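## Task

Find the foam block whose shelf-edge label, just beneath it, reads lot 277 and set it on the desk; if no such block exists in this storeroom, move the block labelled 427 to the desk instead. Every other foam block must stay on its own shelf. The robot must not tip over or finish leaning, and the block must rest on the desk by itself, not be held there by the robot.

## Robot and tools

ROBOT. A Hello Robot Stretch 3 with a single arm: a two-wheeled base (0.33 m long, 0.34 m wide) that cannot slide sideways, a lift carriage on a mast, and a telescoping arm pointing out of the robot's right side, ending in a wrist (yaw, pitch, roll) and a gripper. To move the gripper forward or back you drive the base. The base pivots about the point between its wheels, 0.05 m behind its front edge; with the arm in and wrist folded it sweeps a 0.28 m radius, more if the wrist is unfolded. Cameras: head_camera and nav_camera on the head (aimed with head_pan_rad, head_tilt_rad), wrist_camera on the gripper.

FRAMES. Base frame: origin on the floor between the drive wheels, x ahead, y to the left, z up. hand_pose is reported in it, at the closed-fingertip point. Odometry frame is the base frame at scene start; heading is positive to the left, in -3.142 to 3.142.

execute_actions takes "actions", a list run in order. Each action may hold "robot" (a command, a list of up to 8 commands run one after another, or {"stop": true}), "steps" (1 to 450 control steps at 30 per second, default 1) and "until" (ends the action early once its conditions hold). {"steps": n} alone just waits. A command can hold:
- "base": exactly one of {"translate_m": d} (a relative drive in metres from where the base is when the command begins, positive forward, |d| at most 1) or {"rotate_rad": d} (a relative turn in radians on the spot, positive counter-clockwise, |d| at most 3.2).
- "joints": absolute targets by name; unnamed joints keep their targets. Ranges: lift_m 0 to 1.1 (arm height); arm_m 0 to 0.52 (extension); wrist_yaw_rad -1.345 to 4.42 (0 along the arm, positive toward the front, 3.0 folded over the base); wrist_pitch_rad -1.57 to 0.451 (negative tips fingers down); wrist_roll_rad -2.911 to 2.911; gripper_m -0.089 to 0.179 (wider when higher; true fingertip gap is smaller by about 0.007 near closed, 0.025 wide open); head_pan_rad -3.953 to 1.73 (positive left, -1.57 looks along the arm); head_tilt_rad -1.53 to 0.419 (negative down).
- "contact_limits": {"arm_m": effort %, 1 to 100}, how hard the arm may push before stopping; lasts until the next arm command.
- In a queue, {"pause_s": s} waits up to 15 s.
A new command takes over immediately and discards the rest of an older queue. Motions keep running between calls and while you think. Any invalid action or out-of-range number rejects the whole call. To wait for everything to settle use "until": {"robot": {"status": "ended"}} with "steps": 450. Other conditions compare fields, e.g. {"lift_m": [">", 0.3]}, {"base_status": ["!=", "moving"]}; "any": {"status": "ended"} fires when the first motion ends. Don't wait for an exact "=" on a reading.

zoom_image: "camera" (head_camera, nav_camera or wrist_camera) and "region" [x0, y0, x1, y1] in that camera's pixels, top-left origin, up to 504 by 504; use it to read lot labels.

finished_scene: "scene" (1 or 2). Final and irreversible; call only after all motion has ended and the block sits on the desk unsupported.

RESULTS. Each shows one instant plus one image per camera. base_status gives progress as (moved of goal). joint_goals, joint_status, measured_speeds, motor_effort (percent, peak in brackets, fairly noisy), refusals, queue (idle/running/done/dropped/stopped) and queue_left follow. Status words: moving, done, off_target (stuck away from goal, may still push), contact_stop (arm or lift hit something and went slack), time_out, stopped, not_commanded, torque_fault (wrist servo off for 10 s, limp, goals refused). "refused:"/"dropped:" lines explain failures, counting from 0. robot.on_its_own appears when the robot changed a goal itself, a joint is slack or off, an effort at rest is abnormal, or base_tilt has drifted 3 degrees or more. lidar_m: 12 distances in 30-degree sectors, first straight ahead, counter-clockwise (4th left, 10th right), in a plane 0.17 m up, so table tops are invisible. wrist_depth_mm and head_depth_mm: 7x7 grids of median depth. base_tilt in degrees, forward and right positive.

FAST DRIVING needs the arm stowed: lift_m below 0.30, arm_m below 0.03, wrist_yaw_rad above 2.54; else 0.10 m/s and 0.63 rad/s.

GRIPPING. Close to a gripper_m value under the block's width (lower grips harder, but the stall guard may weaken it). Release by opening at least 0.02 beyond where the pads touched. Neither the reading nor "done" proves a grasp; check the images.

CAUTIONS. Fold or unfold the wrist only with lift_m in 0.32 to 0.95, wrist_pitch_rad -0.4 and roll near 0; once folded the lift may go down to 0.25. With yaw below -0.4 keep pitch at -0.5 or lower. Pushing against something rigid with the gripper above roughly 0.45 m can tip the robot, and a second push after a contact_stop is riskier. Never drive while holding or pressing on something fixed; snagging furniture, especially reversing, can tip it. If tilted, reverse the last move in small steps, free the gripper, and lower lift_m to about 0.2 if needed. Avoid dropping or slamming the block, knocking other blocks off shelves, and hard pushes that trip wrist servos. Loose objects may occasionally get nudged by an outside push.

Each tool is called after "Emit:" by a JSON object that holds its "api" and its "payload".

## Session

Emit:
{"api": "execute_actions", "payload": {"actions": []}}

Scene clock: 0.00 s.
robot.base_odometry: x=+0.000 y=+0.000 heading=+0.000 (m, m, rad; robot's odometry frame)
robot.turned_by_wheels: +0.000 (rad since the last result)
robot.turned_by_imu: +0.000 (rad since the last result)
robot.base_tilt: forward=+0.7 right=-0.3 (deg)
robot.lidar_m: 0.93 1.98 2.01 1.20 0.76 0.69 0.70 0.85 1.67 2.31 1.29 1.14
robot.head_depth_mm: 1468 1479 1496 1513 1514 1505 1024 / 1521 1537 1546 1559 1562 1504 1031 / 1578 1595 1606 1623 1626 1505 1031 / 1634 1663 1655 1680 1672 1482 1028 / 1699 1713 1739 1728 1761 1486 1025 / 1756 1773 1804 1808 1822 1480 1028 / 1836 1848 1856 1882 1898 1910 1067
robot.base_status: not_commanded
robot.joint_positions: lift_m=+0.580 arm_m=+0.001 wrist_yaw_rad=+2.920 wrist_pitch_rad=-0.316 wrist_roll_rad=-0.010 gripper_m=+0.037 head_pan_rad=-0.009 head_tilt_rad=+0.010
robot.joint_goals: lift_m=+0.580 arm_m=+0.001 wrist_yaw_rad=+2.920 wrist_pitch_rad=-0.316 wrist_roll_rad=-0.010 gripper_m=+0.037 head_pan_rad=-0.009 head_tilt_rad=+0.010
robot.joint_status: lift_m=not_commanded arm_m=not_commanded wrist_yaw_rad=not_commanded wrist_pitch_rad=not_commanded wrist_roll_rad=not_commanded gripper_m=not_commanded head_pan_rad=not_commanded head_tilt_rad=not_commanded
robot.measured_speeds: translate_m=+0.000 rotate_rad=+0.000 lift_m=+0.000 arm_m=+0.000 wrist_yaw_rad=+0.000 wrist_pitch_rad=+0.000 wrist_roll_rad=+0.000 head_pan_rad=+0.000 head_tilt_rad=+0.000
robot: refusals=0 queue=idle queue_left=0
robot.motor_effort: left_wheel=+0 right_wheel=+0 lift_m=+19 arm_m=-1 wrist_yaw_rad=-1 wrist_pitch_rad=+5 wrist_roll_rad=+0 gripper_m=+0 head_pan_rad=+0 head_tilt_rad=+2 (%)
robot.hand_pose: x=+0.0307 y=+0.0842 z=+0.6164 quat_wxyz=(+0.188, +0.703, +0.034, +0.685) (m; robot's base frame)
robot.wrist_depth_mm: - - - - - - - / 703 - - - - - - / 714 - - - - - - / 731 - - - - - - / 778 - - - - - - / 749 955 - - - - - / 784 853 831 838 811 854 851
pictures: head_camera (sideways: a quarter turn clockwise sets it upright), nav_camera (sideways: a quarter turn counterclockwise sets it upright), wrist_camera
Images, in order (width x height): head_camera 896x504, nav_camera 672x504, wrist_camera 644x364.

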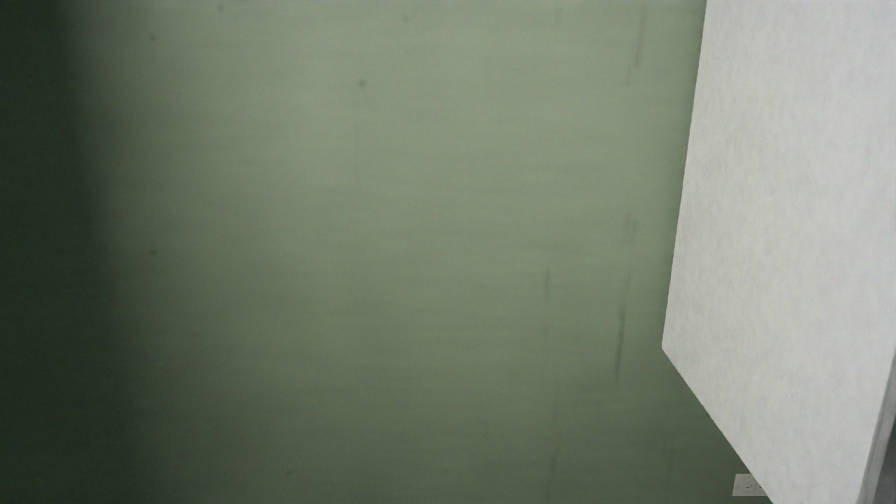

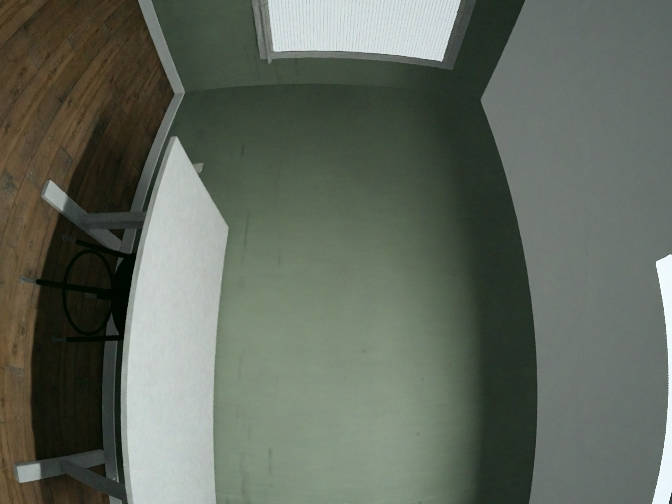

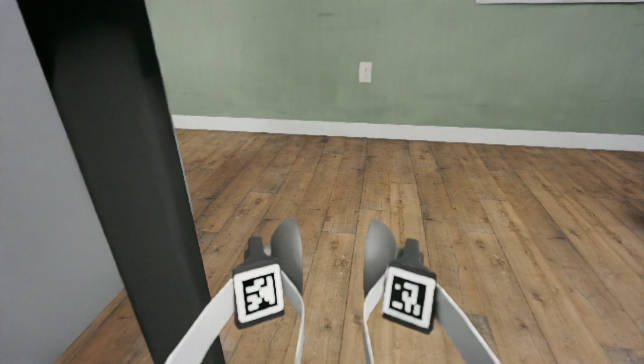

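Emit:
{"api": "execute_actions", "payload": {"actions": [{"robot":{"joints":{"head_pan_rad":-1.57,"head_tilt_rad":-0.4}},"steps":450,"until":{"robot":{"status":"ended"}}}]}}

Emit:
{"api": "execute_actions", "payload": {"actions": [{"robot":{"joints":{"head_pan_rad":-3.0,"head_tilt_rad":-0.4}},"steps":450,"until":{"robot":{"status":"ended"}}}]}}

Scene clock: 3.57 s.
robot.base_odometry: x=+0.000 y=+0.000 heading=+0.000 (m, m, rad; robot's odometry frame)
robot.turned_by_wheels: +0.000 (rad since the last result)
robot.turned_by_imu: +0.000 (rad since the last result)
robot.base_tilt: forward=+0.8 right=-0.3 (deg)
robot.lidar_m: 0.93 1.98 2.01 1.20 0.76 0.69 0.70 0.85 1.68 2.30 1.29 1.14
robot.head_depth_mm: 2009 2252 2544 2809 2252 1737 1423 / 2393 2554 2639 2619 2223 1730 1431 / 2485 2639 2800 2919 2229 1744 1413 / 2586 2737 2878 2900 2244 1733 1420 / 2357 2560 2738 2859 2209 1731 1424 / 2701 2878 3016 2964 2232 1741 1419 / 2323 2442 2576 2640 2229 1720 1414
robot.base_status: not_commanded
robot.joint_positions: lift_m=+0.580 arm_m=+0.001 wrist_yaw_rad=+2.920 wrist_pitch_rad=-0.316 wrist_roll_rad=-0.010 gripper_m=+0.037 head_pan_rad=-1.563 head_tilt_rad=-0.395
robot.joint_goals: lift_m=+0.580 arm_m=+0.001 wrist_yaw_rad=+2.920 wrist_pitch_rad=-0.316 wrist_roll_rad=-0.010 gripper_m=+0.037 head_pan_rad=-1.570 head_tilt_rad=-0.400
robot.joint_status: lift_m=not_commanded arm_m=not_commanded wrist_yaw_rad=not_commanded wrist_pitch_rad=not_commanded wrist_roll_rad=not_commanded gripper_m=not_commanded head_pan_rad=done head_tilt_rad=done
robot.measured_speeds: translate_m=+0.000 rotate_rad=+0.000 lift_m=+0.000 arm_m=+0.000 wrist_yaw_rad=+0.000 wrist_pitch_rad=+0.000 wrist_roll_rad=+0.000 head_pan_rad=+0.000 head_tilt_rad=+0.000
robot: refusals=0 queue=done queue_left=0
robot.motor_effort: left_wheel=+0(0) right_wheel=+0(0) lift_m=+20(19) arm_m=-1(0) wrist_yaw_rad=+0(0) wrist_pitch_rad=+5(5) wrist_roll_rad=+0(0) gripper_m=-1(0) head_pan_rad=-4(40) head_tilt_rad=-3(23) (%)
robot.hand_pose: x=+0.0307 y=+0.0842 z=+0.6164 quat_wxyz=(+0.188, +0.703, +0.034, +0.685) (m; robot's base frame)
robot.wrist_depth_mm: - - - - - - - / 688 - - - - - - / 711 - - - - - - / 748 - - - - - - / 750 - - - - - - / 778 917 - - - - - / 774 857 829 820 806 843 827
pictures: head_camera (sideways: a quarter turn clockwise sets it upright), nav_camera (sideways: a quarter turn counterclockwise sets it upright), wrist_camera
camera_calibration (this result's frames):
head_camera: T_world_to_cam=[[-0.0108757, 0.398403, -0.917146, 1.21537], [0.999711, -0.0153471, -0.0185215, 0.0262942], [-0.0214546, -0.917082, -0.398121, 0.480123], [0, 0, 0, 1]] pos_world=[-0.00276778, -0.0434932, 1.30631]
nav_camera: T_world_to_cam=[[0.0133039, -0.375904, 0.926563, -1.16384], [-0.999798, -0.0189422, 0.00667062, 0.0473436], [0.0150437, -0.926465, -0.37608, 0.446199], [0, 0, 0, 1]] pos_world=[0.0561052, -0.0232087, 1.24587]
wrist_camera: T_world_to_cam=[[0.978518, -0.206159, 0.000388532, -0.00960493], [-0.0950813, -0.452967, -0.886442, 0.621705], [0.182924, 0.867363, -0.462839, 0.371526], [0, 0, 0, 1]] pos_world=[0.00055013, -0.0426161, 0.723066]
Images, in order (width x height): head_camera 896x504, nav_camera 672x504, wrist_camera 644x364.

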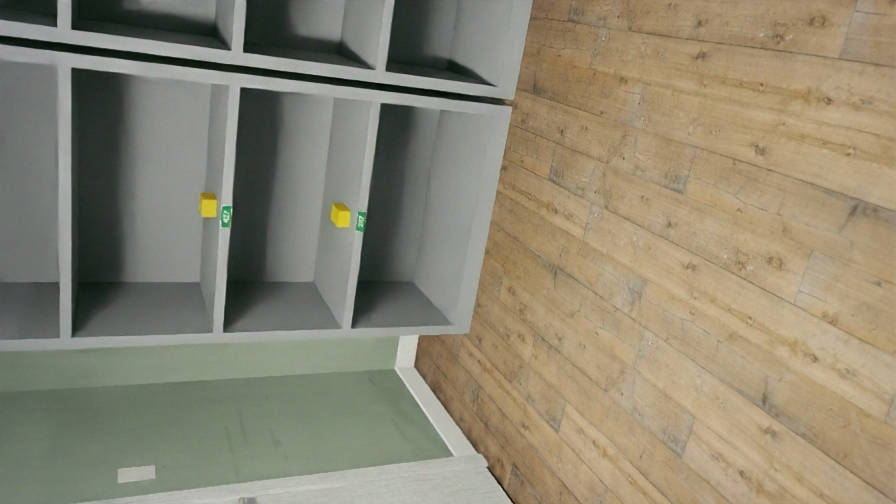

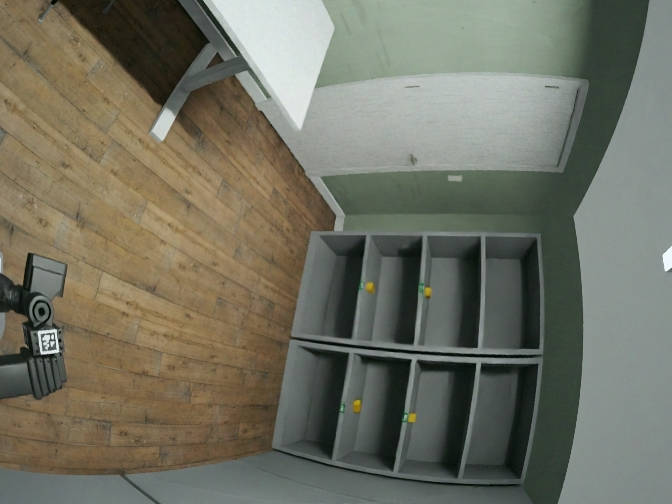

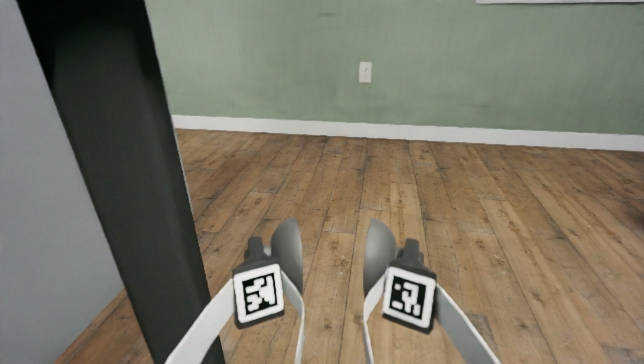

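Scene clock: 4.83 s.
robot.base_odometry: x=+0.000 y=+0.000 heading=+0.000 (m, m, rad; robot's odometry frame)
robot.turned_by_wheels: +0.000 (rad since the last result)
robot.turned_by_imu: +0.000 (rad since the last result)
robot.base_tilt: forward=+0.9 right=-0.2 (deg)
robot.lidar_m: 0.93 1.98 2.01 1.20 0.76 0.69 0.69 0.85 1.67 2.31 1.29 1.14
robot.head_depth_mm: 576 614 654 701 756 822 900 / 602 643 685 742 801 875 961 / 630 673 725 785 855 935 1034 / 664 711 766 830 913 1009 1125 / 697 750 812 887 977 1085 1226 / 735 796 865 951 1057 1185 1323 / 778 846 924 1027 1143 1295 1380
robot.base_status: not_commanded
robot.joint_positions: lift_m=+0.580 arm_m=+0.001 wrist_yaw_rad=+2.920 wrist_pitch_rad=-0.316 wrist_roll_rad=-0.010 gripper_m=+0.037 head_pan_rad=-2.993 head_tilt_rad=-0.395
robot.joint_goals: lift_m=+0.580 arm_m=+0.001 wrist_yaw_rad=+2.920 wrist_pitch_rad=-0.316 wrist_roll_rad=-0.010 gripper_m=+0.037 head_pan_rad=-3.000 head_tilt_rad=-0.400
robot.joint_status: lift_m=not_commanded arm_m=not_commanded wrist_yaw_rad=not_commanded wrist_pitch_rad=not_commanded wrist_roll_rad=not_commanded gripper_m=not_commanded head_pan_rad=done head_tilt_rad=done
robot.measured_speeds: translate_m=+0.000 rotate_rad=+0.000 lift_m=+0.000 arm_m=+0.000 wrist_yaw_rad=+0.000 wrist_pitch_rad=+0.000 wrist_roll_rad=+0.000 head_pan_rad=+0.000 head_tilt_rad=+0.000
robot: refusals=0 queue=done queue_left=0
robot.motor_effort: left_wheel=+0(1) right_wheel=+0(0) lift_m=+20(19) arm_m=-1(1) wrist_yaw_rad=-1(0) wrist_pitch_rad=+5(5) wrist_roll_rad=+0(0) gripper_m=+1(0) head_pan_rad=-2(38) head_tilt_rad=-3(3) (%)
robot.hand_pose: x=+0.0307 y=+0.0842 z=+0.6164 quat_wxyz=(+0.188, +0.703, +0.034, +0.685) (m; robot's base frame)
robot.wrist_depth_mm: - - - - - - - / 691 - - - - - - / 719 - - - - - - / 735 - - - - - - / 770 - - - - - - / 766 934 - - - - - / 782 854 821 862 806 863 840
pictures: head_camera (sideways: a quarter turn clockwise sets it upright), nav_camera (sideways: a quarter turn counterclockwise sets it upright), wrist_camera
camera_calibration (this result's frames):
head_camera: T_world_to_cam=[[0.393129, 0.066705, -0.917061, 1.2128], [0.125098, -0.991971, -0.0185265, 0.0316359], [-0.910934, -0.107439, -0.398317, 0.485804], [0, 0, 0, 1]] pos_world=[-0.0382082, 0.00267652, 1.3063]
nav_camera: T_world_to_cam=[[-0.370513, -0.0659521, 0.926483, -1.1614], [-0.159058, 0.987247, 0.00666829, 0.0422181], [-0.915107, -0.144894, -0.376278, 0.452131], [0, 0, 0, 1]] pos_world=[-0.00984996, -0.0527655, 1.24586]
wrist_camera: T_world_to_cam=[[0.978519, -0.206159, 0.00038851, -0.00960488], [-0.0950812, -0.452967, -0.886442, 0.621705], [0.182924, 0.867363, -0.462839, 0.371526], [0, 0, 0, 1]] pos_world=[0.000550107, -0.0426161, 0.723066]
Images, in order (width x height): head_camera 896x504, nav_camera 672x504, wrist_camera 644x364.

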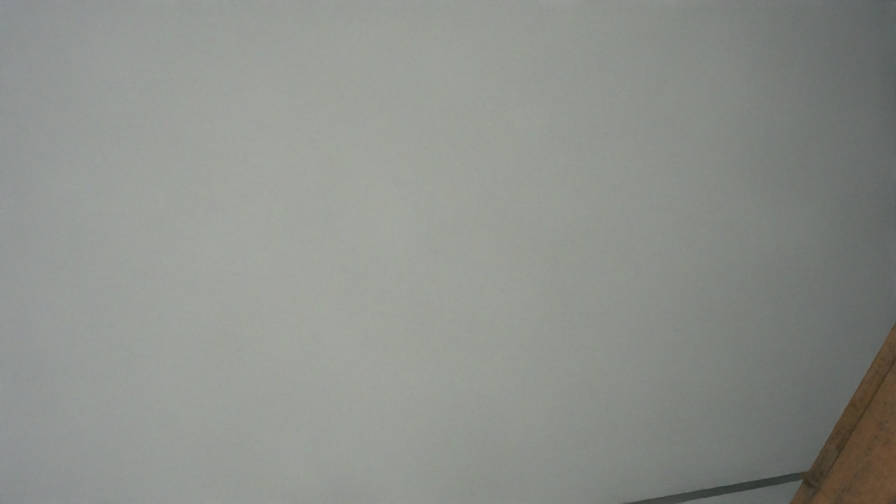

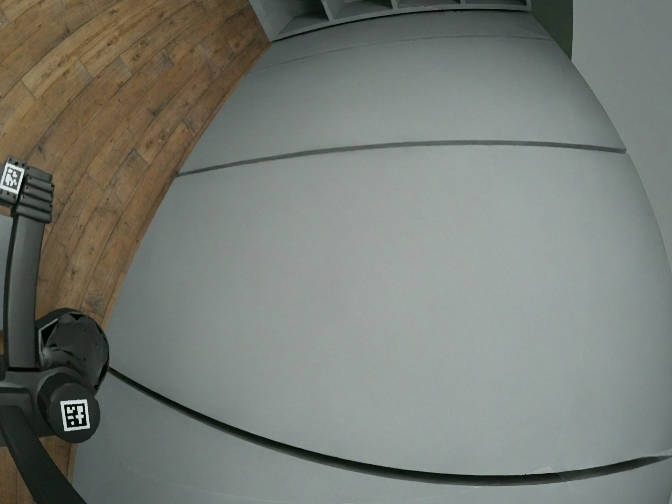

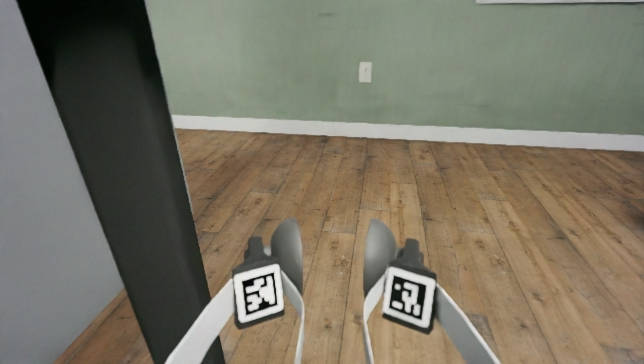

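Emit:
{"api": "execute_actions", "payload": {"actions": [{"robot":{"joints":{"head_pan_rad":-1.85,"head_tilt_rad":-0.3,"lift_m":0.27,"wrist_pitch_rad":-0.4,"wrist_yaw_rad":3.0}},"steps":450,"until":{"robot":{"head_pan_rad_status":["!=","moving"]}}}]}}

Emit:
{"api": "zoom_image", "payload": {"camera": "head_camera", "region": [200, 0, 600, 504]}}

Scene clock: 8.80 s.
robot.base_odometry: x=+0.000 y=+0.000 heading=+0.000 (m, m, rad; robot's odometry frame)
robot.turned_by_wheels: +0.000 (rad since the last result)
robot.turned_by_imu: +0.000 (rad since the last result)
robot.base_tilt: forward=+0.7 right=-0.2 (deg)
robot.lidar_m: 0.93 1.98 2.01 1.20 0.76 0.69 0.70 0.85 1.68 2.30 1.29 1.14
robot.head_depth_mm: 2394 2505 2484 2541 2447 1926 1519 / 2407 2529 2741 2866 2561 1904 1530 / 2401 2569 2760 2935 2552 1903 1537 / 2399 2520 2689 2837 2548 1891 1524 / 2423 2588 2749 2812 2532 1925 1535 / 2465 2607 2768 2926 2541 1886 1510 / 2498 2597 2813 2944 2514 1891 1523
robot.base_status: not_commanded
robot.joint_positions: lift_m=+0.485 arm_m=+0.001 wrist_yaw_rad=+2.997 wrist_pitch_rad=-0.412 wrist_roll_rad=-0.010 gripper_m=+0.037 head_pan_rad=-1.857 head_tilt_rad=-0.310
robot.joint_goals: lift_m=+0.270 arm_m=+0.001 wrist_yaw_rad=+3.000 wrist_pitch_rad=-0.400 wrist_roll_rad=-0.010 gripper_m=+0.037 head_pan_rad=-1.850 head_tilt_rad=-0.300
robot.joint_status: lift_m=moving arm_m=not_commanded wrist_yaw_rad=moving wrist_pitch_rad=moving wrist_roll_rad=not_commanded gripper_m=not_commanded head_pan_rad=done head_tilt_rad=done
robot.measured_speeds: translate_m=+0.000 rotate_rad=+0.000 lift_m=-0.110 arm_m=+0.000 wrist_yaw_rad=+0.000 wrist_pitch_rad=+0.000 wrist_roll_rad=+0.000 head_pan_rad=+0.000 head_tilt_rad=+0.000
robot: refusals=0 queue=running queue_left=0
robot.motor_effort: left_wheel=+0(0) right_wheel=+0(0) lift_m=+14(19) arm_m=-1(0) wrist_yaw_rad=+3(6) wrist_pitch_rad=+3(5) wrist_roll_rad=+0(0) gripper_m=-1(1) head_pan_rad=+2(39) head_tilt_rad=+3(14) (%)
robot.hand_pose: x=+0.0113 y=+0.0767 z=+0.4993 quat_wxyz=(+0.194, +0.697, +0.095, +0.683) (m; robot's base frame)
robot.wrist_depth_mm: 663 - - - - - - / 676 - - - - - - / 715 835 - - - - - / 709 911 - - - - - / 744 926 978 960 979 951 925 / 740 795 - 784 798 775 780 / 680 678 - 677 654 676 661
pictures: head_camera (sideways: a quarter turn clockwise sets it upright), nav_camera (sideways: a quarter turn counterclockwise sets it upright), wrist_camera
camera_calibration (this result's frames):
head_camera: T_world_to_cam=[[0.0828586, 0.308515, -0.947604, 1.25456], [0.951814, -0.306233, -0.0164745, 0.0239234], [-0.29527, -0.900578, -0.319023, 0.378856], [0, 0, 0, 1]] pos_world=[-0.0148569, -0.0385346, 1.31008]
nav_camera: T_world_to_cam=[[-0.0738029, -0.287001, 0.955083, -1.20055], [-0.962098, 0.2726, 0.0075707, 0.045941], [-0.262528, -0.918325, -0.296241, 0.343988], [0, 0, 0, 1]] pos_world=[0.0459025, -0.0411882, 1.24818]
wrist_camera: T_world_to_cam=[[0.991495, -0.130143, -0.000996601, 0.00268225], [-0.0718772, -0.541182, -0.837828, 0.494881], [0.108498, 0.830773, -0.545934, 0.372527], [0, 0, 0, 1]] pos_world=[-0.00750706, -0.0413152, 0.618003]
Images, in order (width x height): head_camera 896x504, nav_camera 672x504, wrist_camera 644x364.

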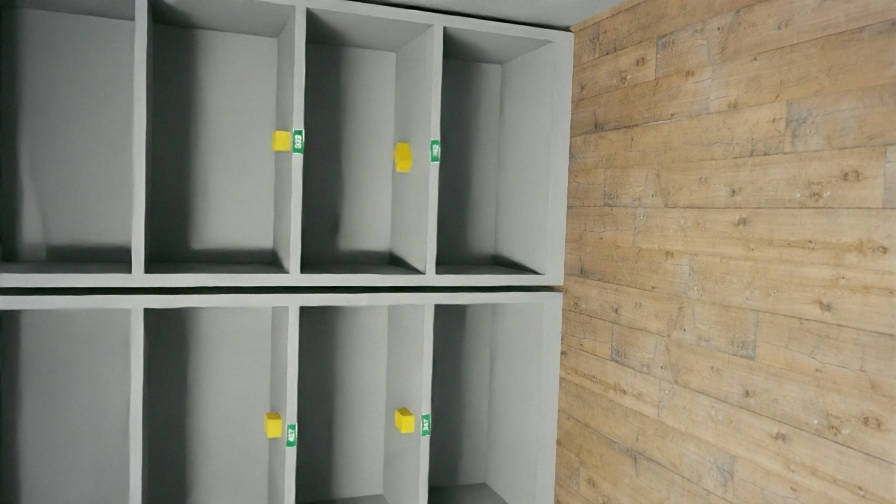

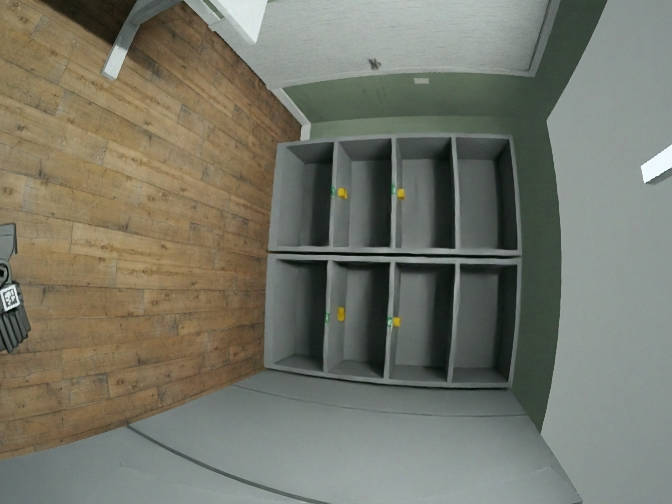

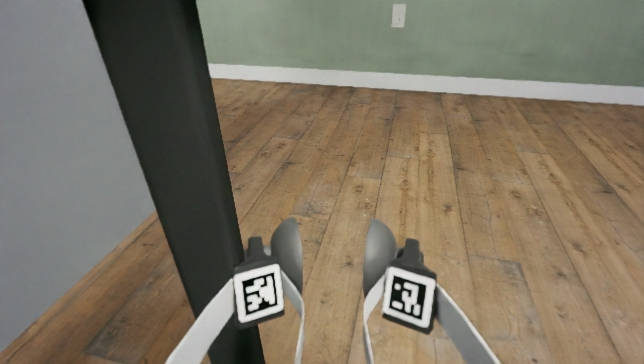

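Region (200, 0, 600, 504) of head_camera's 896x504 image, scaled by 1.000; it fills the left 400 columns of this view, and the rest is white.

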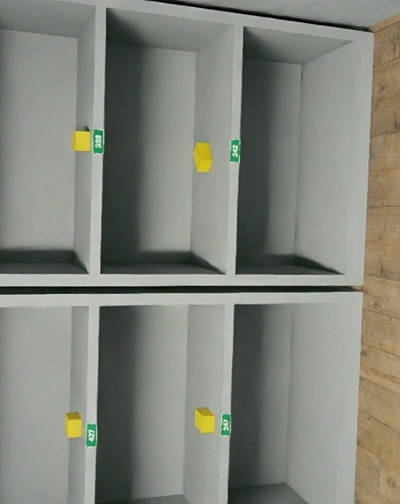

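Emit:
{"api": "zoom_image", "payload": {"camera": "head_camera", "region": [260, 100, 460, 200]}}

Emit:
{"api": "zoom_image", "payload": {"camera": "head_camera", "region": [260, 380, 460, 480]}}

Emit:
{"api": "execute_actions", "payload": {"actions": [{"robot":{"joints":{"head_pan_rad":1.5,"head_tilt_rad":-0.4}},"steps":450,"until":{"robot":{"status":"ended"}}}]}}

Region (260, 100, 460, 200) of head_camera's 896x504 image, scaled by 2.520, with more detail than that image has.

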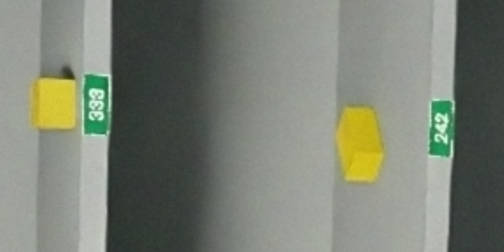

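Region (260, 380, 460, 480) of head_camera's 896x504 image, scaled by 2.520, with more detail than that image has.

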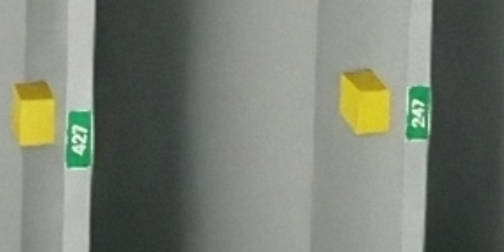

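Scene clock: 13.20 s.
robot.base_odometry: x=+0.000 y=+0.000 heading=+0.000 (m, m, rad; robot's odometry frame)
robot.turned_by_wheels: +0.000 (rad since the last result)
robot.turned_by_imu: +0.000 (rad since the last result)
robot.base_tilt: forward=+0.7 right=-0.4 (deg)
robot.lidar_m: 0.93 1.97 2.01 1.20 0.76 0.69 0.70 0.85 1.67 2.30 1.30 1.14
robot.head_depth_mm: 1686 1800 1934 2091 2196 1752 1425 / 1728 1846 2001 2159 2229 1727 1422 / 1749 1884 2077 2217 2219 1738 1424 / 1795 1945 2115 2294 2223 1722 1410 / 1856 2003 2170 2369 2251 1752 1419 / 1900 2067 2243 2443 2212 1726 1417 / 1960 2127 2315 2502 2022 1431 1378
robot.base_status: not_commanded
robot.joint_positions: lift_m=+0.270 arm_m=+0.001 wrist_yaw_rad=+2.997 wrist_pitch_rad=-0.413 wrist_roll_rad=-0.010 gripper_m=+0.037 head_pan_rad=+1.493 head_tilt_rad=-0.395
robot.joint_goals: lift_m=+0.270 arm_m=+0.001 wrist_yaw_rad=+3.000 wrist_pitch_rad=-0.400 wrist_roll_rad=-0.010 gripper_m=+0.037 head_pan_rad=+1.500 head_tilt_rad=-0.400
robot.joint_status: lift_m=done arm_m=not_commanded wrist_yaw_rad=done wrist_pitch_rad=done wrist_roll_rad=not_commanded gripper_m=not_commanded head_pan_rad=done head_tilt_rad=done
robot.measured_speeds: translate_m=+0.000 rotate_rad=+0.000 lift_m=+0.000 arm_m=+0.000 wrist_yaw_rad=+0.000 wrist_pitch_rad=+0.000 wrist_roll_rad=+0.000 head_pan_rad=+0.000 head_tilt_rad=+0.000
robot: refusals=0 queue=done queue_left=0
robot.motor_effort: left_wheel=+1(1) right_wheel=+0(0) lift_m=+15(16) arm_m=-1(1) wrist_yaw_rad=+4(4) wrist_pitch_rad=+4(6) wrist_roll_rad=+0(0) gripper_m=+0(1) head_pan_rad=+5(40) head_tilt_rad=-3(11) (%)
robot.hand_pose: x=+0.0112 y=+0.0765 z=+0.2840 quat_wxyz=(+0.195, +0.697, +0.096, +0.683) (m; robot's base frame)
robot.wrist_depth_mm: 647 - - - - - - / 667 - - - - - - / 696 838 - - - - 976 / 681 780 769 762 757 763 750 / 624 623 631 601 625 607 618 / 525 510 - 526 515 499 499 / 448 - - - 423 432 432
pictures: head_camera (sideways: a quarter turn clockwise sets it upright), nav_camera (sideways: a quarter turn counterclockwise sets it upright), wrist_camera
camera_calibration (this result's frames):
head_camera: T_world_to_cam=[[-0.0234179, -0.397943, -0.917111, 1.21541], [-0.994691, 0.101225, -0.0185235, 0.0384628], [0.100206, 0.911808, -0.398201, 0.479485], [0, 0, 0, 1]] pos_world=[0.0186737, 0.0425703, 1.30631]
nav_camera: T_world_to_cam=[[0.0190647, 0.375737, 0.92653, -1.16384], [0.997726, -0.0670709, 0.00666967, 0.0351599], [0.0646492, 0.924296, -0.376161, 0.446002], [0, 0, 0, 1]] pos_world=[-0.0417254, 0.0274164, 1.24586]
wrist_camera: T_world_to_cam=[[0.991515, -0.12999, -0.00101477, 0.00249815], [-0.0719448, -0.542232, -0.837143, 0.314344], [0.10827, 0.830112, -0.546984, 0.255499], [0, 0, 0, 1]] pos_world=[-0.0075244, -0.0413205, 0.402907]
Images, in order (width x height): head_camera 896x504, nav_camera 672x504, wrist_camera 644x364.

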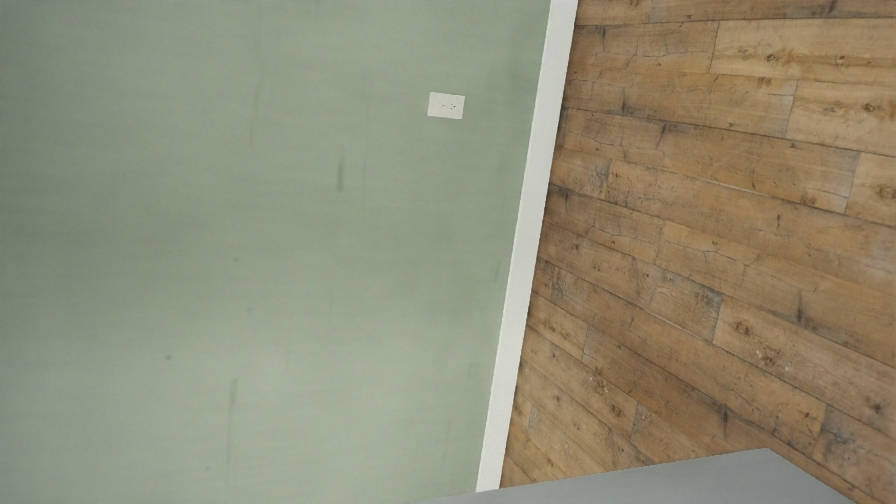

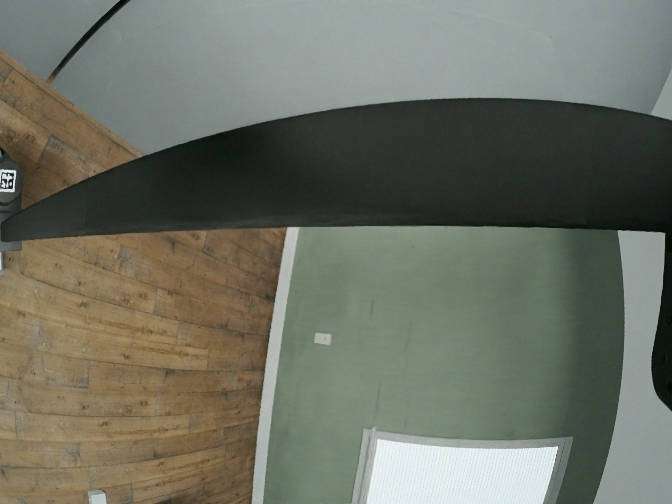

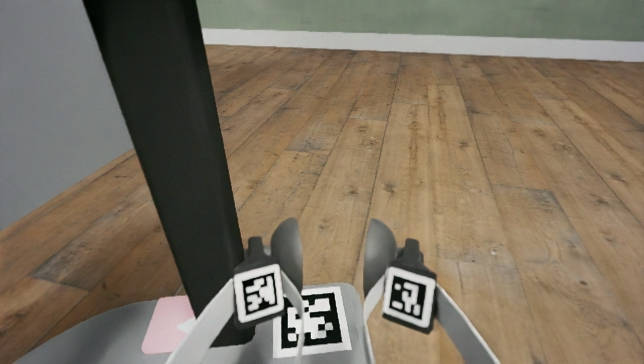

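Emit:
{"api": "execute_actions", "payload": {"actions": [{"robot":[{"base":{"rotate_rad":1.451},"joints":{"head_pan_rad":0.3,"head_tilt_rad":-0.5}},{"base":{"translate_m":1.0}},{"base":{"translate_m":0.57}},{"base":{"rotate_rad":1.314}}],"steps":450,"until":{"robot":{"status":"ended"}}}]}}

Scene clock: 32.20 s.
robot.base_odometry: x=+0.188 y=+1.559 heading=+2.765 (m, m, rad; robot's odometry frame)
robot.turned_by_wheels: +2.765 (rad since the last result)
robot.turned_by_imu: +2.719 (rad since the last result)
robot.base_tilt: forward=+0.9 right=-0.1 (deg)
robot.lidar_m: 1.58 0.80 0.64 1.14 2.56 1.72 1.94 0.73 0.52 0.49 0.50 0.66
robot.head_depth_mm: 1514 1650 1803 1983 1945 1592 1329 / 1556 1679 1833 2052 1953 1589 1334 / 1577 1732 1897 2094 1939 1578 1333 / 1624 1779 1937 2161 1944 1584 1319 / 1652 1810 2007 2258 1957 1573 1322 / 1691 1873 2075 2283 1938 1581 1324 / 1741 1921 2135 2283 1126 1178 1236
robot.base_status: done (rotate_rad +1.3139 of +1.3140)
robot.joint_positions: lift_m=+0.270 arm_m=+0.001 wrist_yaw_rad=+2.998 wrist_pitch_rad=-0.413 wrist_roll_rad=-0.010 gripper_m=+0.037 head_pan_rad=+0.307 head_tilt_rad=-0.495
robot.joint_goals: lift_m=+0.270 arm_m=+0.001 wrist_yaw_rad=+3.000 wrist_pitch_rad=-0.400 wrist_roll_rad=-0.010 gripper_m=+0.037 head_pan_rad=+0.300 head_tilt_rad=-0.500
robot.joint_status: lift_m=done arm_m=not_commanded wrist_yaw_rad=done wrist_pitch_rad=done wrist_roll_rad=not_commanded gripper_m=not_commanded head_pan_rad=done head_tilt_rad=done
robot.measured_speeds: translate_m=+0.000 rotate_rad=+0.000 lift_m=+0.000 arm_m=+0.000 wrist_yaw_rad=+0.000 wrist_pitch_rad=+0.000 wrist_roll_rad=+0.000 head_pan_rad=+0.000 head_tilt_rad=+0.000
robot: refusals=0 queue=done queue_left=0
robot.motor_effort: left_wheel=-2(9) right_wheel=+2(7) lift_m=+16(15) arm_m=-1(1) wrist_yaw_rad=+2(3) wrist_pitch_rad=+4(4) wrist_roll_rad=+0(0) gripper_m=-1(0) head_pan_rad=-3(37) head_tilt_rad=-3(13) (%)
robot.hand_pose: x=+0.0110 y=+0.0765 z=+0.2840 quat_wxyz=(+0.194, +0.697, +0.096, +0.683) (m; robot's base frame)
robot.wrist_depth_mm: - - - - 811 590 621 / - - - - 825 634 671 / - - - 972 889 710 754 / 770 767 775 770 774 733 744 / 618 602 629 609 635 594 593 / 509 509 - 518 527 505 501 / 454 - - - 422 426 430
pictures: head_camera (sideways: a quarter turn clockwise sets it upright), nav_camera (sideways: a quarter turn counterclockwise sets it upright), wrist_camera
camera_calibration (this result's frames):
head_camera: T_world_to_cam=[[-0.462988, -0.154815, -0.872739, 1.1602], [-0.28163, 0.959298, -0.0207648, 0.0370285], [0.840432, 0.236176, -0.487744, 0.591488], [0, 0, 0, 1]] pos_world=[0.0504836, 0.00440034, 1.30182]
nav_camera: T_world_to_cam=[[0.441776, 0.150828, 0.884356, -1.11139], [0.313132, -0.949693, 0.00554723, 0.040798], [0.840703, 0.27447, -0.466781, 0.55919], [0, 0, 0, 1]] pos_world=[0.00809742, 0.0528933, 1.24366]
wrist_camera: T_world_to_cam=[[0.991616, -0.129214, -0.00101809, 0.00261166], [-0.0715459, -0.542465, -0.837026, 0.314247], [0.107603, 0.830082, -0.547162, 0.255569], [0, 0, 0, 1]] pos_world=[-0.00760667, -0.0413377, 0.402873]
Images, in order (width x height): head_camera 896x504, nav_camera 672x504, wrist_camera 644x364.

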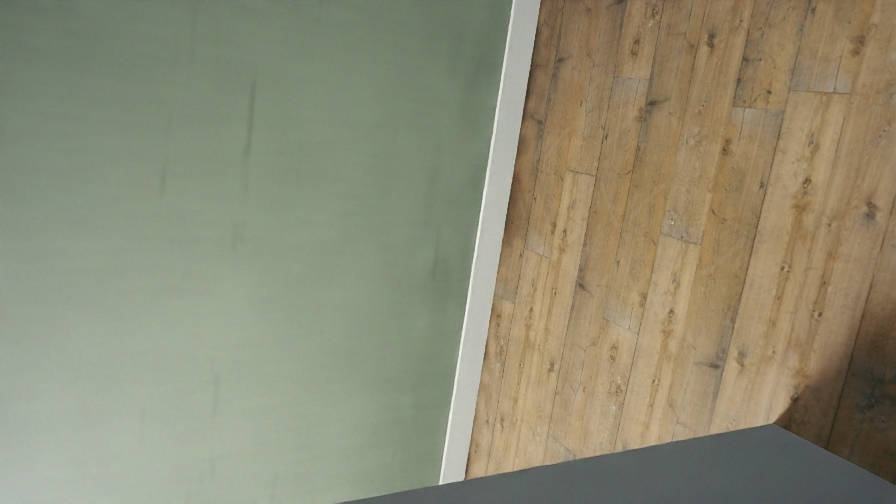

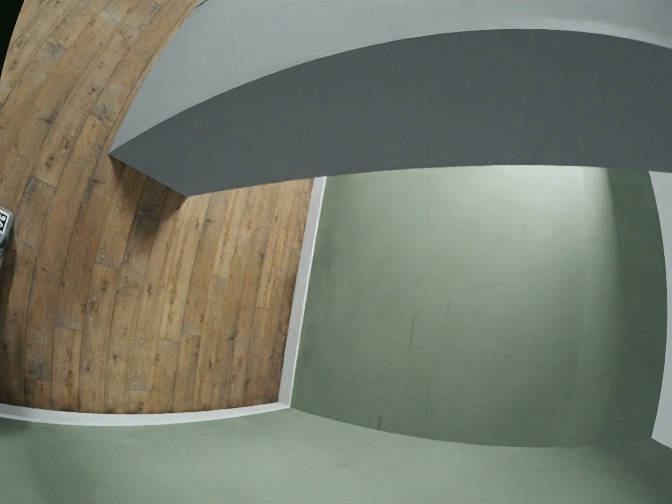

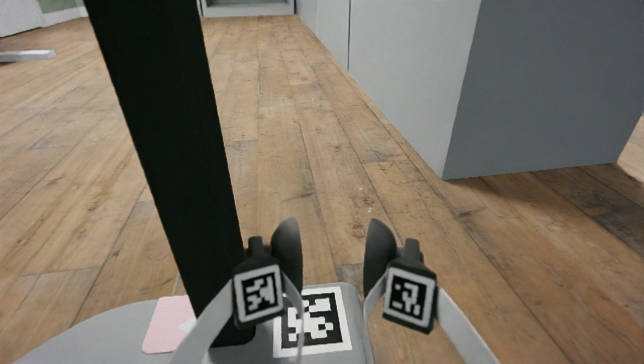

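Emit:
{"api": "execute_actions", "payload": {"actions": [{"robot":[{"base":{"rotate_rad":0.236},"joints":{"head_pan_rad":-2.5,"head_tilt_rad":-0.4}},{"base":{"translate_m":1.0}},{"base":{"translate_m":0.52}},{"base":{"rotate_rad":-1.787}}],"steps":450,"until":{"robot":{"status":"ended"}}}]}}

Scene clock: 53.53 s.
robot.base_odometry: x=-1.317 y=+1.772 heading=+1.214 (m, m, rad; robot's odometry frame)
robot.turned_by_wheels: -1.551 (rad since the last result)
robot.turned_by_imu: -1.519 (rad since the last result)
robot.base_tilt: forward=+0.7 right=+0.0 (deg)
robot.lidar_m: 0.76 0.49 0.35 0.34 0.35 0.48 1.29 1.33 0.72 1.00 1.09 0.79
robot.head_depth_mm: 1875 1995 2175 2438 2206 1723 1418 / 1977 2079 2286 2123 2139 1737 1417 / 1160 1248 1370 1503 1690 1725 1410 / 1211 1304 1360 1528 1647 1633 1404 / 1298 1403 1232 1637 1331 1606 1374 / 1318 1401 1120 1594 1274 1503 1330 / 1203 1267 1091 1416 1274 1064 1328
robot.base_status: done (rotate_rad -1.7868 of -1.7870)
robot.joint_positions: lift_m=+0.270 arm_m=+0.001 wrist_yaw_rad=+2.998 wrist_pitch_rad=-0.413 wrist_roll_rad=-0.010 gripper_m=+0.037 head_pan_rad=-2.493 head_tilt_rad=-0.407
robot.joint_goals: lift_m=+0.270 arm_m=+0.001 wrist_yaw_rad=+3.000 wrist_pitch_rad=-0.400 wrist_roll_rad=-0.010 gripper_m=+0.037 head_pan_rad=-2.500 head_tilt_rad=-0.400
robot.joint_status: lift_m=done arm_m=not_commanded wrist_yaw_rad=done wrist_pitch_rad=done wrist_roll_rad=not_commanded gripper_m=not_commanded head_pan_rad=done head_tilt_rad=done
robot.measured_speeds: translate_m=+0.000 rotate_rad=+0.000 lift_m=+0.000 arm_m=+0.000 wrist_yaw_rad=+0.000 wrist_pitch_rad=+0.000 wrist_roll_rad=+0.000 head_pan_rad=+0.000 head_tilt_rad=+0.000
robot: refusals=0 queue=done queue_left=0
robot.motor_effort: left_wheel=+3(11) right_wheel=-2(7) lift_m=+15(16) arm_m=-1(1) wrist_yaw_rad=+2(3) wrist_pitch_rad=+4(4) wrist_roll_rad=+0(0) gripper_m=-1(1) head_pan_rad=-2(40) head_tilt_rad=+2(14) (%)
robot.hand_pose: x=+0.0110 y=+0.0765 z=+0.2840 quat_wxyz=(+0.194, +0.697, +0.096, +0.683) (m; robot's base frame)
robot.wrist_depth_mm: 320 - 342 355 363 376 387 / 347 - 378 382 393 409 429 / 380 388 407 422 437 445 467 / 410 424 442 454 484 511 526 / 452 471 479 498 518 547 549 / 482 491 - 526 520 507 499 / 453 - - - 423 431 429
pictures: head_camera (sideways: a quarter turn clockwise sets it upright), nav_camera (sideways: a quarter turn counterclockwise sets it upright), wrist_camera
camera_calibration (this result's frames):
head_camera: T_world_to_cam=[[0.322418, 0.253824, -0.911932, 1.20654], [0.585052, -0.810778, -0.0188213, 0.0292138], [-0.744151, -0.527459, -0.409909, 0.499872], [0, 0, 0, 1]] pos_world=[-0.0341205, -0.0189006, 1.30573]
nav_camera: T_world_to_cam=[[-0.303021, -0.242406, 0.921638, -1.15549], [-0.61248, 0.790459, 0.00652942, 0.0451649], [-0.730101, -0.562506, -0.387995, 0.46625], [0, 0, 0, 1]] pos_world=[0.0179345, -0.0535297, 1.24555]
wrist_camera: T_world_to_cam=[[0.991624, -0.129155, -0.00101856, 0.00261788], [-0.0715199, -0.542515, -0.836996, 0.314216], [0.107549, 0.830058, -0.547208, 0.255601], [0, 0, 0, 1]] pos_world=[-0.00761298, -0.0413588, 0.402867]
Images, in order (width x height): head_camera 896x504, nav_camera 672x504, wrist_camera 644x364.

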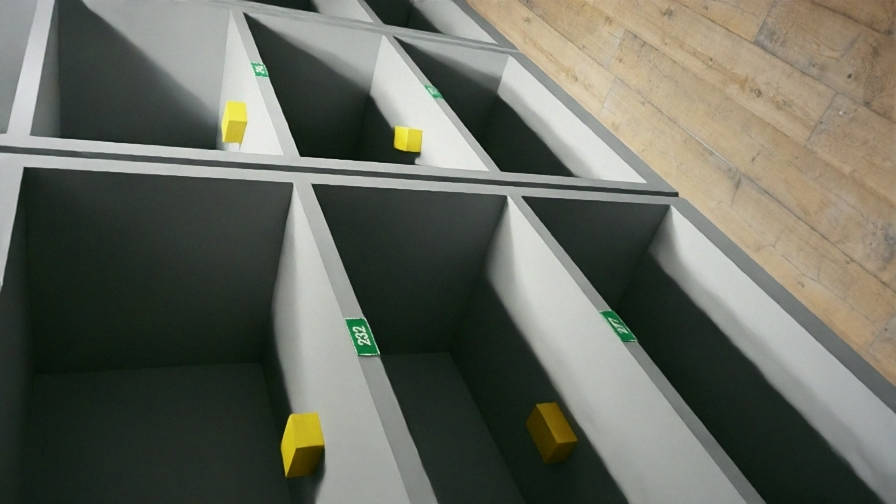

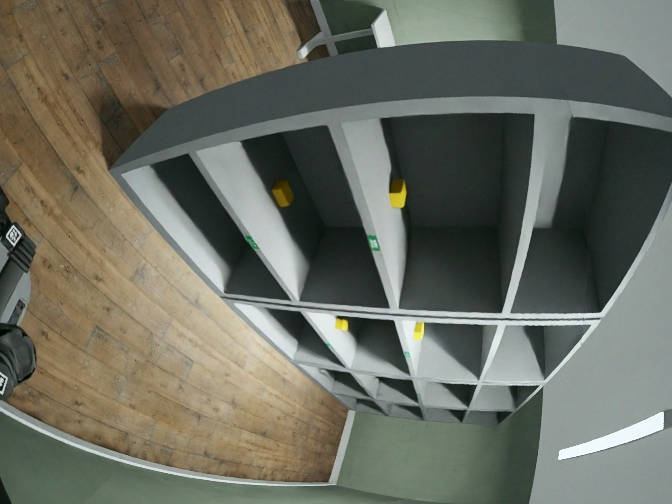

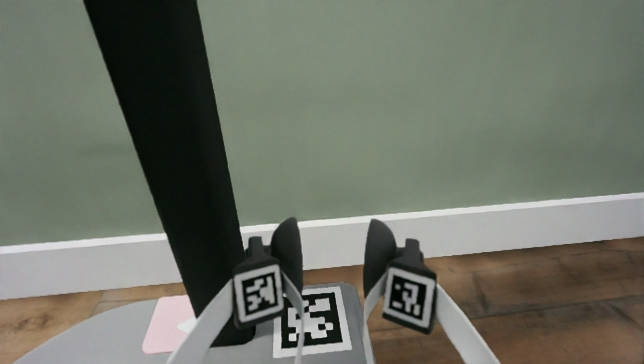

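Emit:
{"api": "zoom_image", "payload": {"camera": "head_camera", "region": [500, 290, 700, 490]}}

Region (500, 290, 700, 490) of head_camera's 896x504 image, scaled by 2.520, with more detail than that image has.

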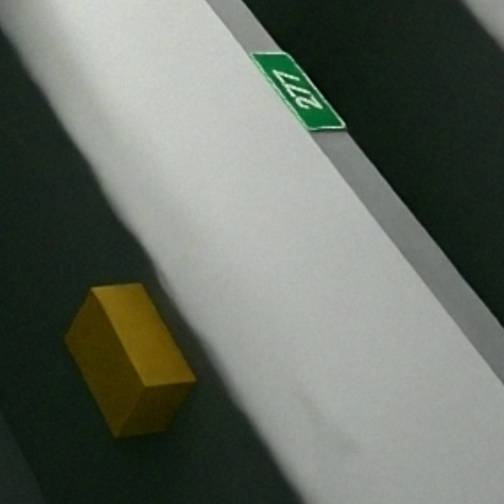

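Emit:
{"api": "execute_actions", "payload": {"actions": [{"robot":[{"base":{"rotate_rad":0.14}},{"base":{"translate_m":-0.727},"joints":{"head_pan_rad":-1.6,"head_tilt_rad":-0.75}},{"base":{"rotate_rad":-0.14},"joints":{"lift_m":0.56}}],"steps":450,"until":{"robot":{"lift_m":[">",0.34]}}},{"robot":{"joints":{"wrist_yaw_rad":0.0,"lift_m":0.56}},"steps":450,"until":{"robot":{"wrist_yaw_rad":["<",1.6]}}},{"robot":{"joints":{"gripper_m":0.175,"wrist_pitch_rad":-0.3}},"steps":450,"until":{"robot":{"status":"ended"}}}]}}

Scene clock: 82.97 s.
robot.base_odometry: x=-1.474 y=+1.063 heading=+1.214 (m, m, rad; robot's odometry frame)
robot.turned_by_wheels: +0.000 (rad since the last result)
robot.turned_by_imu: -0.001 (rad since the last result)
robot.base_tilt: forward=+0.8 right=-0.1 (deg)
robot.lidar_m: 1.48 0.62 0.45 0.43 0.45 0.61 1.63 1.48 0.72 1.03 0.71 1.53
robot.head_depth_mm: 880 663 1176 1077 1102 1276 1194 / 882 658 1202 1071 1369 1303 1208 / 875 658 1193 1068 1374 1295 1204 / 872 655 1192 1056 1364 1297 - / 864 650 1189 1054 965 1290 1178 / 859 647 1184 1065 959 1282 1173 / 859 643 1174 1053 956 1280 1173
robot.base_status: done (rotate_rad -0.1399 of -0.1400)
robot.joint_positions: lift_m=+0.560 arm_m=+0.001 wrist_yaw_rad=+0.003 wrist_pitch_rad=-0.319 wrist_roll_rad=-0.010 gripper_m=+0.175 head_pan_rad=-1.607 head_tilt_rad=-0.741
robot.joint_goals: lift_m=+0.560 arm_m=+0.001 wrist_yaw_rad=+0.000 wrist_pitch_rad=-0.300 wrist_roll_rad=-0.010 gripper_m=+0.175 head_pan_rad=-1.600 head_tilt_rad=-0.750
robot.joint_status: lift_m=done arm_m=not_commanded wrist_yaw_rad=done wrist_pitch_rad=done wrist_roll_rad=not_commanded gripper_m=done head_pan_rad=done head_tilt_rad=done
robot.measured_speeds: translate_m=+0.000 rotate_rad=+0.000 lift_m=+0.000 arm_m=+0.000 wrist_yaw_rad=+0.000 wrist_pitch_rad=+0.000 wrist_roll_rad=+0.000 head_pan_rad=+0.000 head_tilt_rad=+0.000
robot: refusals=0 queue=done queue_left=0
robot.motor_effort: left_wheel=+3(9) right_wheel=-2(5) lift_m=+24(24) arm_m=-2(1) wrist_yaw_rad=-4(3) wrist_pitch_rad=+6(6) wrist_roll_rad=+0(0) gripper_m=+0(83) head_pan_rad=+4(38) head_tilt_rad=-4(22) (%)
robot.hand_pose: x=-0.0207 y=-0.3820 z=+0.5952 quat_wxyz=(+0.702, +0.114, -0.694, -0.111) (m; robot's base frame)
robot.wrist_depth_mm: 522 716 734 718 729 711 504 / 518 740 773 764 764 719 507 / 505 536 538 544 543 534 476 / 395 394 390 384 382 380 382 / 513 830 975 - 997 844 501 / 512 861 884 865 847 843 459 / - 710 731 737 723 706 -
pictures: head_camera (sideways: a quarter turn clockwise sets it upright), nav_camera (sideways: a quarter turn counterclockwise sets it upright), wrist_camera
camera_calibration (this result's frames):
head_camera: T_world_to_cam=[[0.0170941, 0.686078, -0.727327, 0.967706], [0.998338, -0.0517589, -0.02536, 0.0351956], [-0.0550446, -0.725684, -0.685822, 0.854637], [0, 0, 0, 1]] pos_world=[-0.00463605, -0.0419039, 1.29086]
nav_camera: T_world_to_cam=[[-0.0138393, -0.668239, 0.743818, -0.925384], [-0.999719, 0.0235648, 0.00256978, 0.052684], [-0.0192451, -0.743574, -0.668377, 0.826709], [0, 0, 0, 1]] pos_world=[0.0557727, -0.00490015, 1.24074]
wrist_camera: T_world_to_cam=[[-0.999842, -0.0177699, 0.000337796, -0.0243397], [-0.0085779, 0.465824, -0.884836, 0.738679], [0.0155661, -0.884699, -0.465903, 0.104587], [0, 0, 0, 1]] pos_world=[-0.0196276, -0.251999, 0.702346]
Images, in order (width x height): head_camera 896x504, nav_camera 672x504, wrist_camera 644x364.

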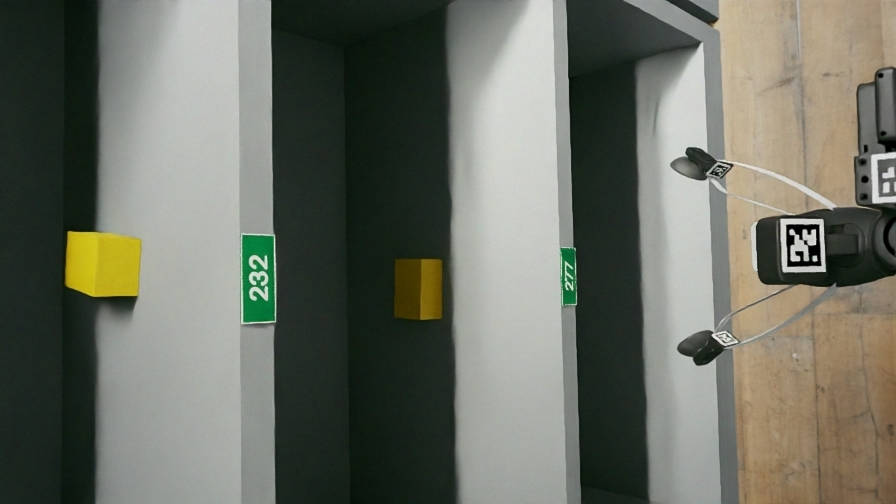

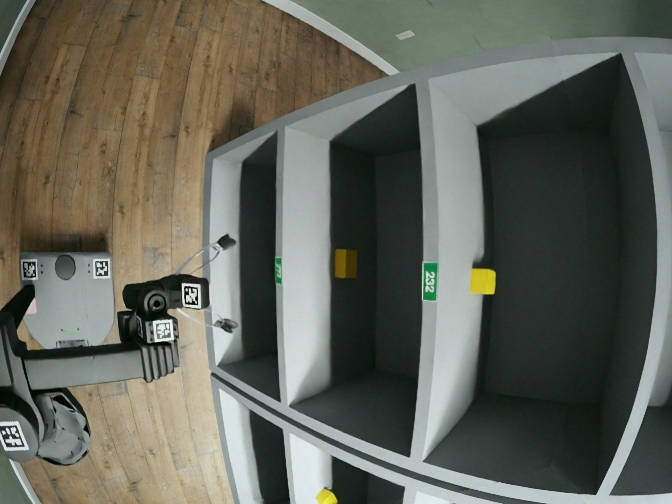

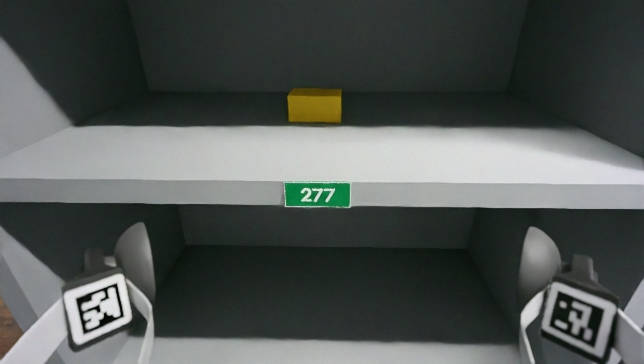

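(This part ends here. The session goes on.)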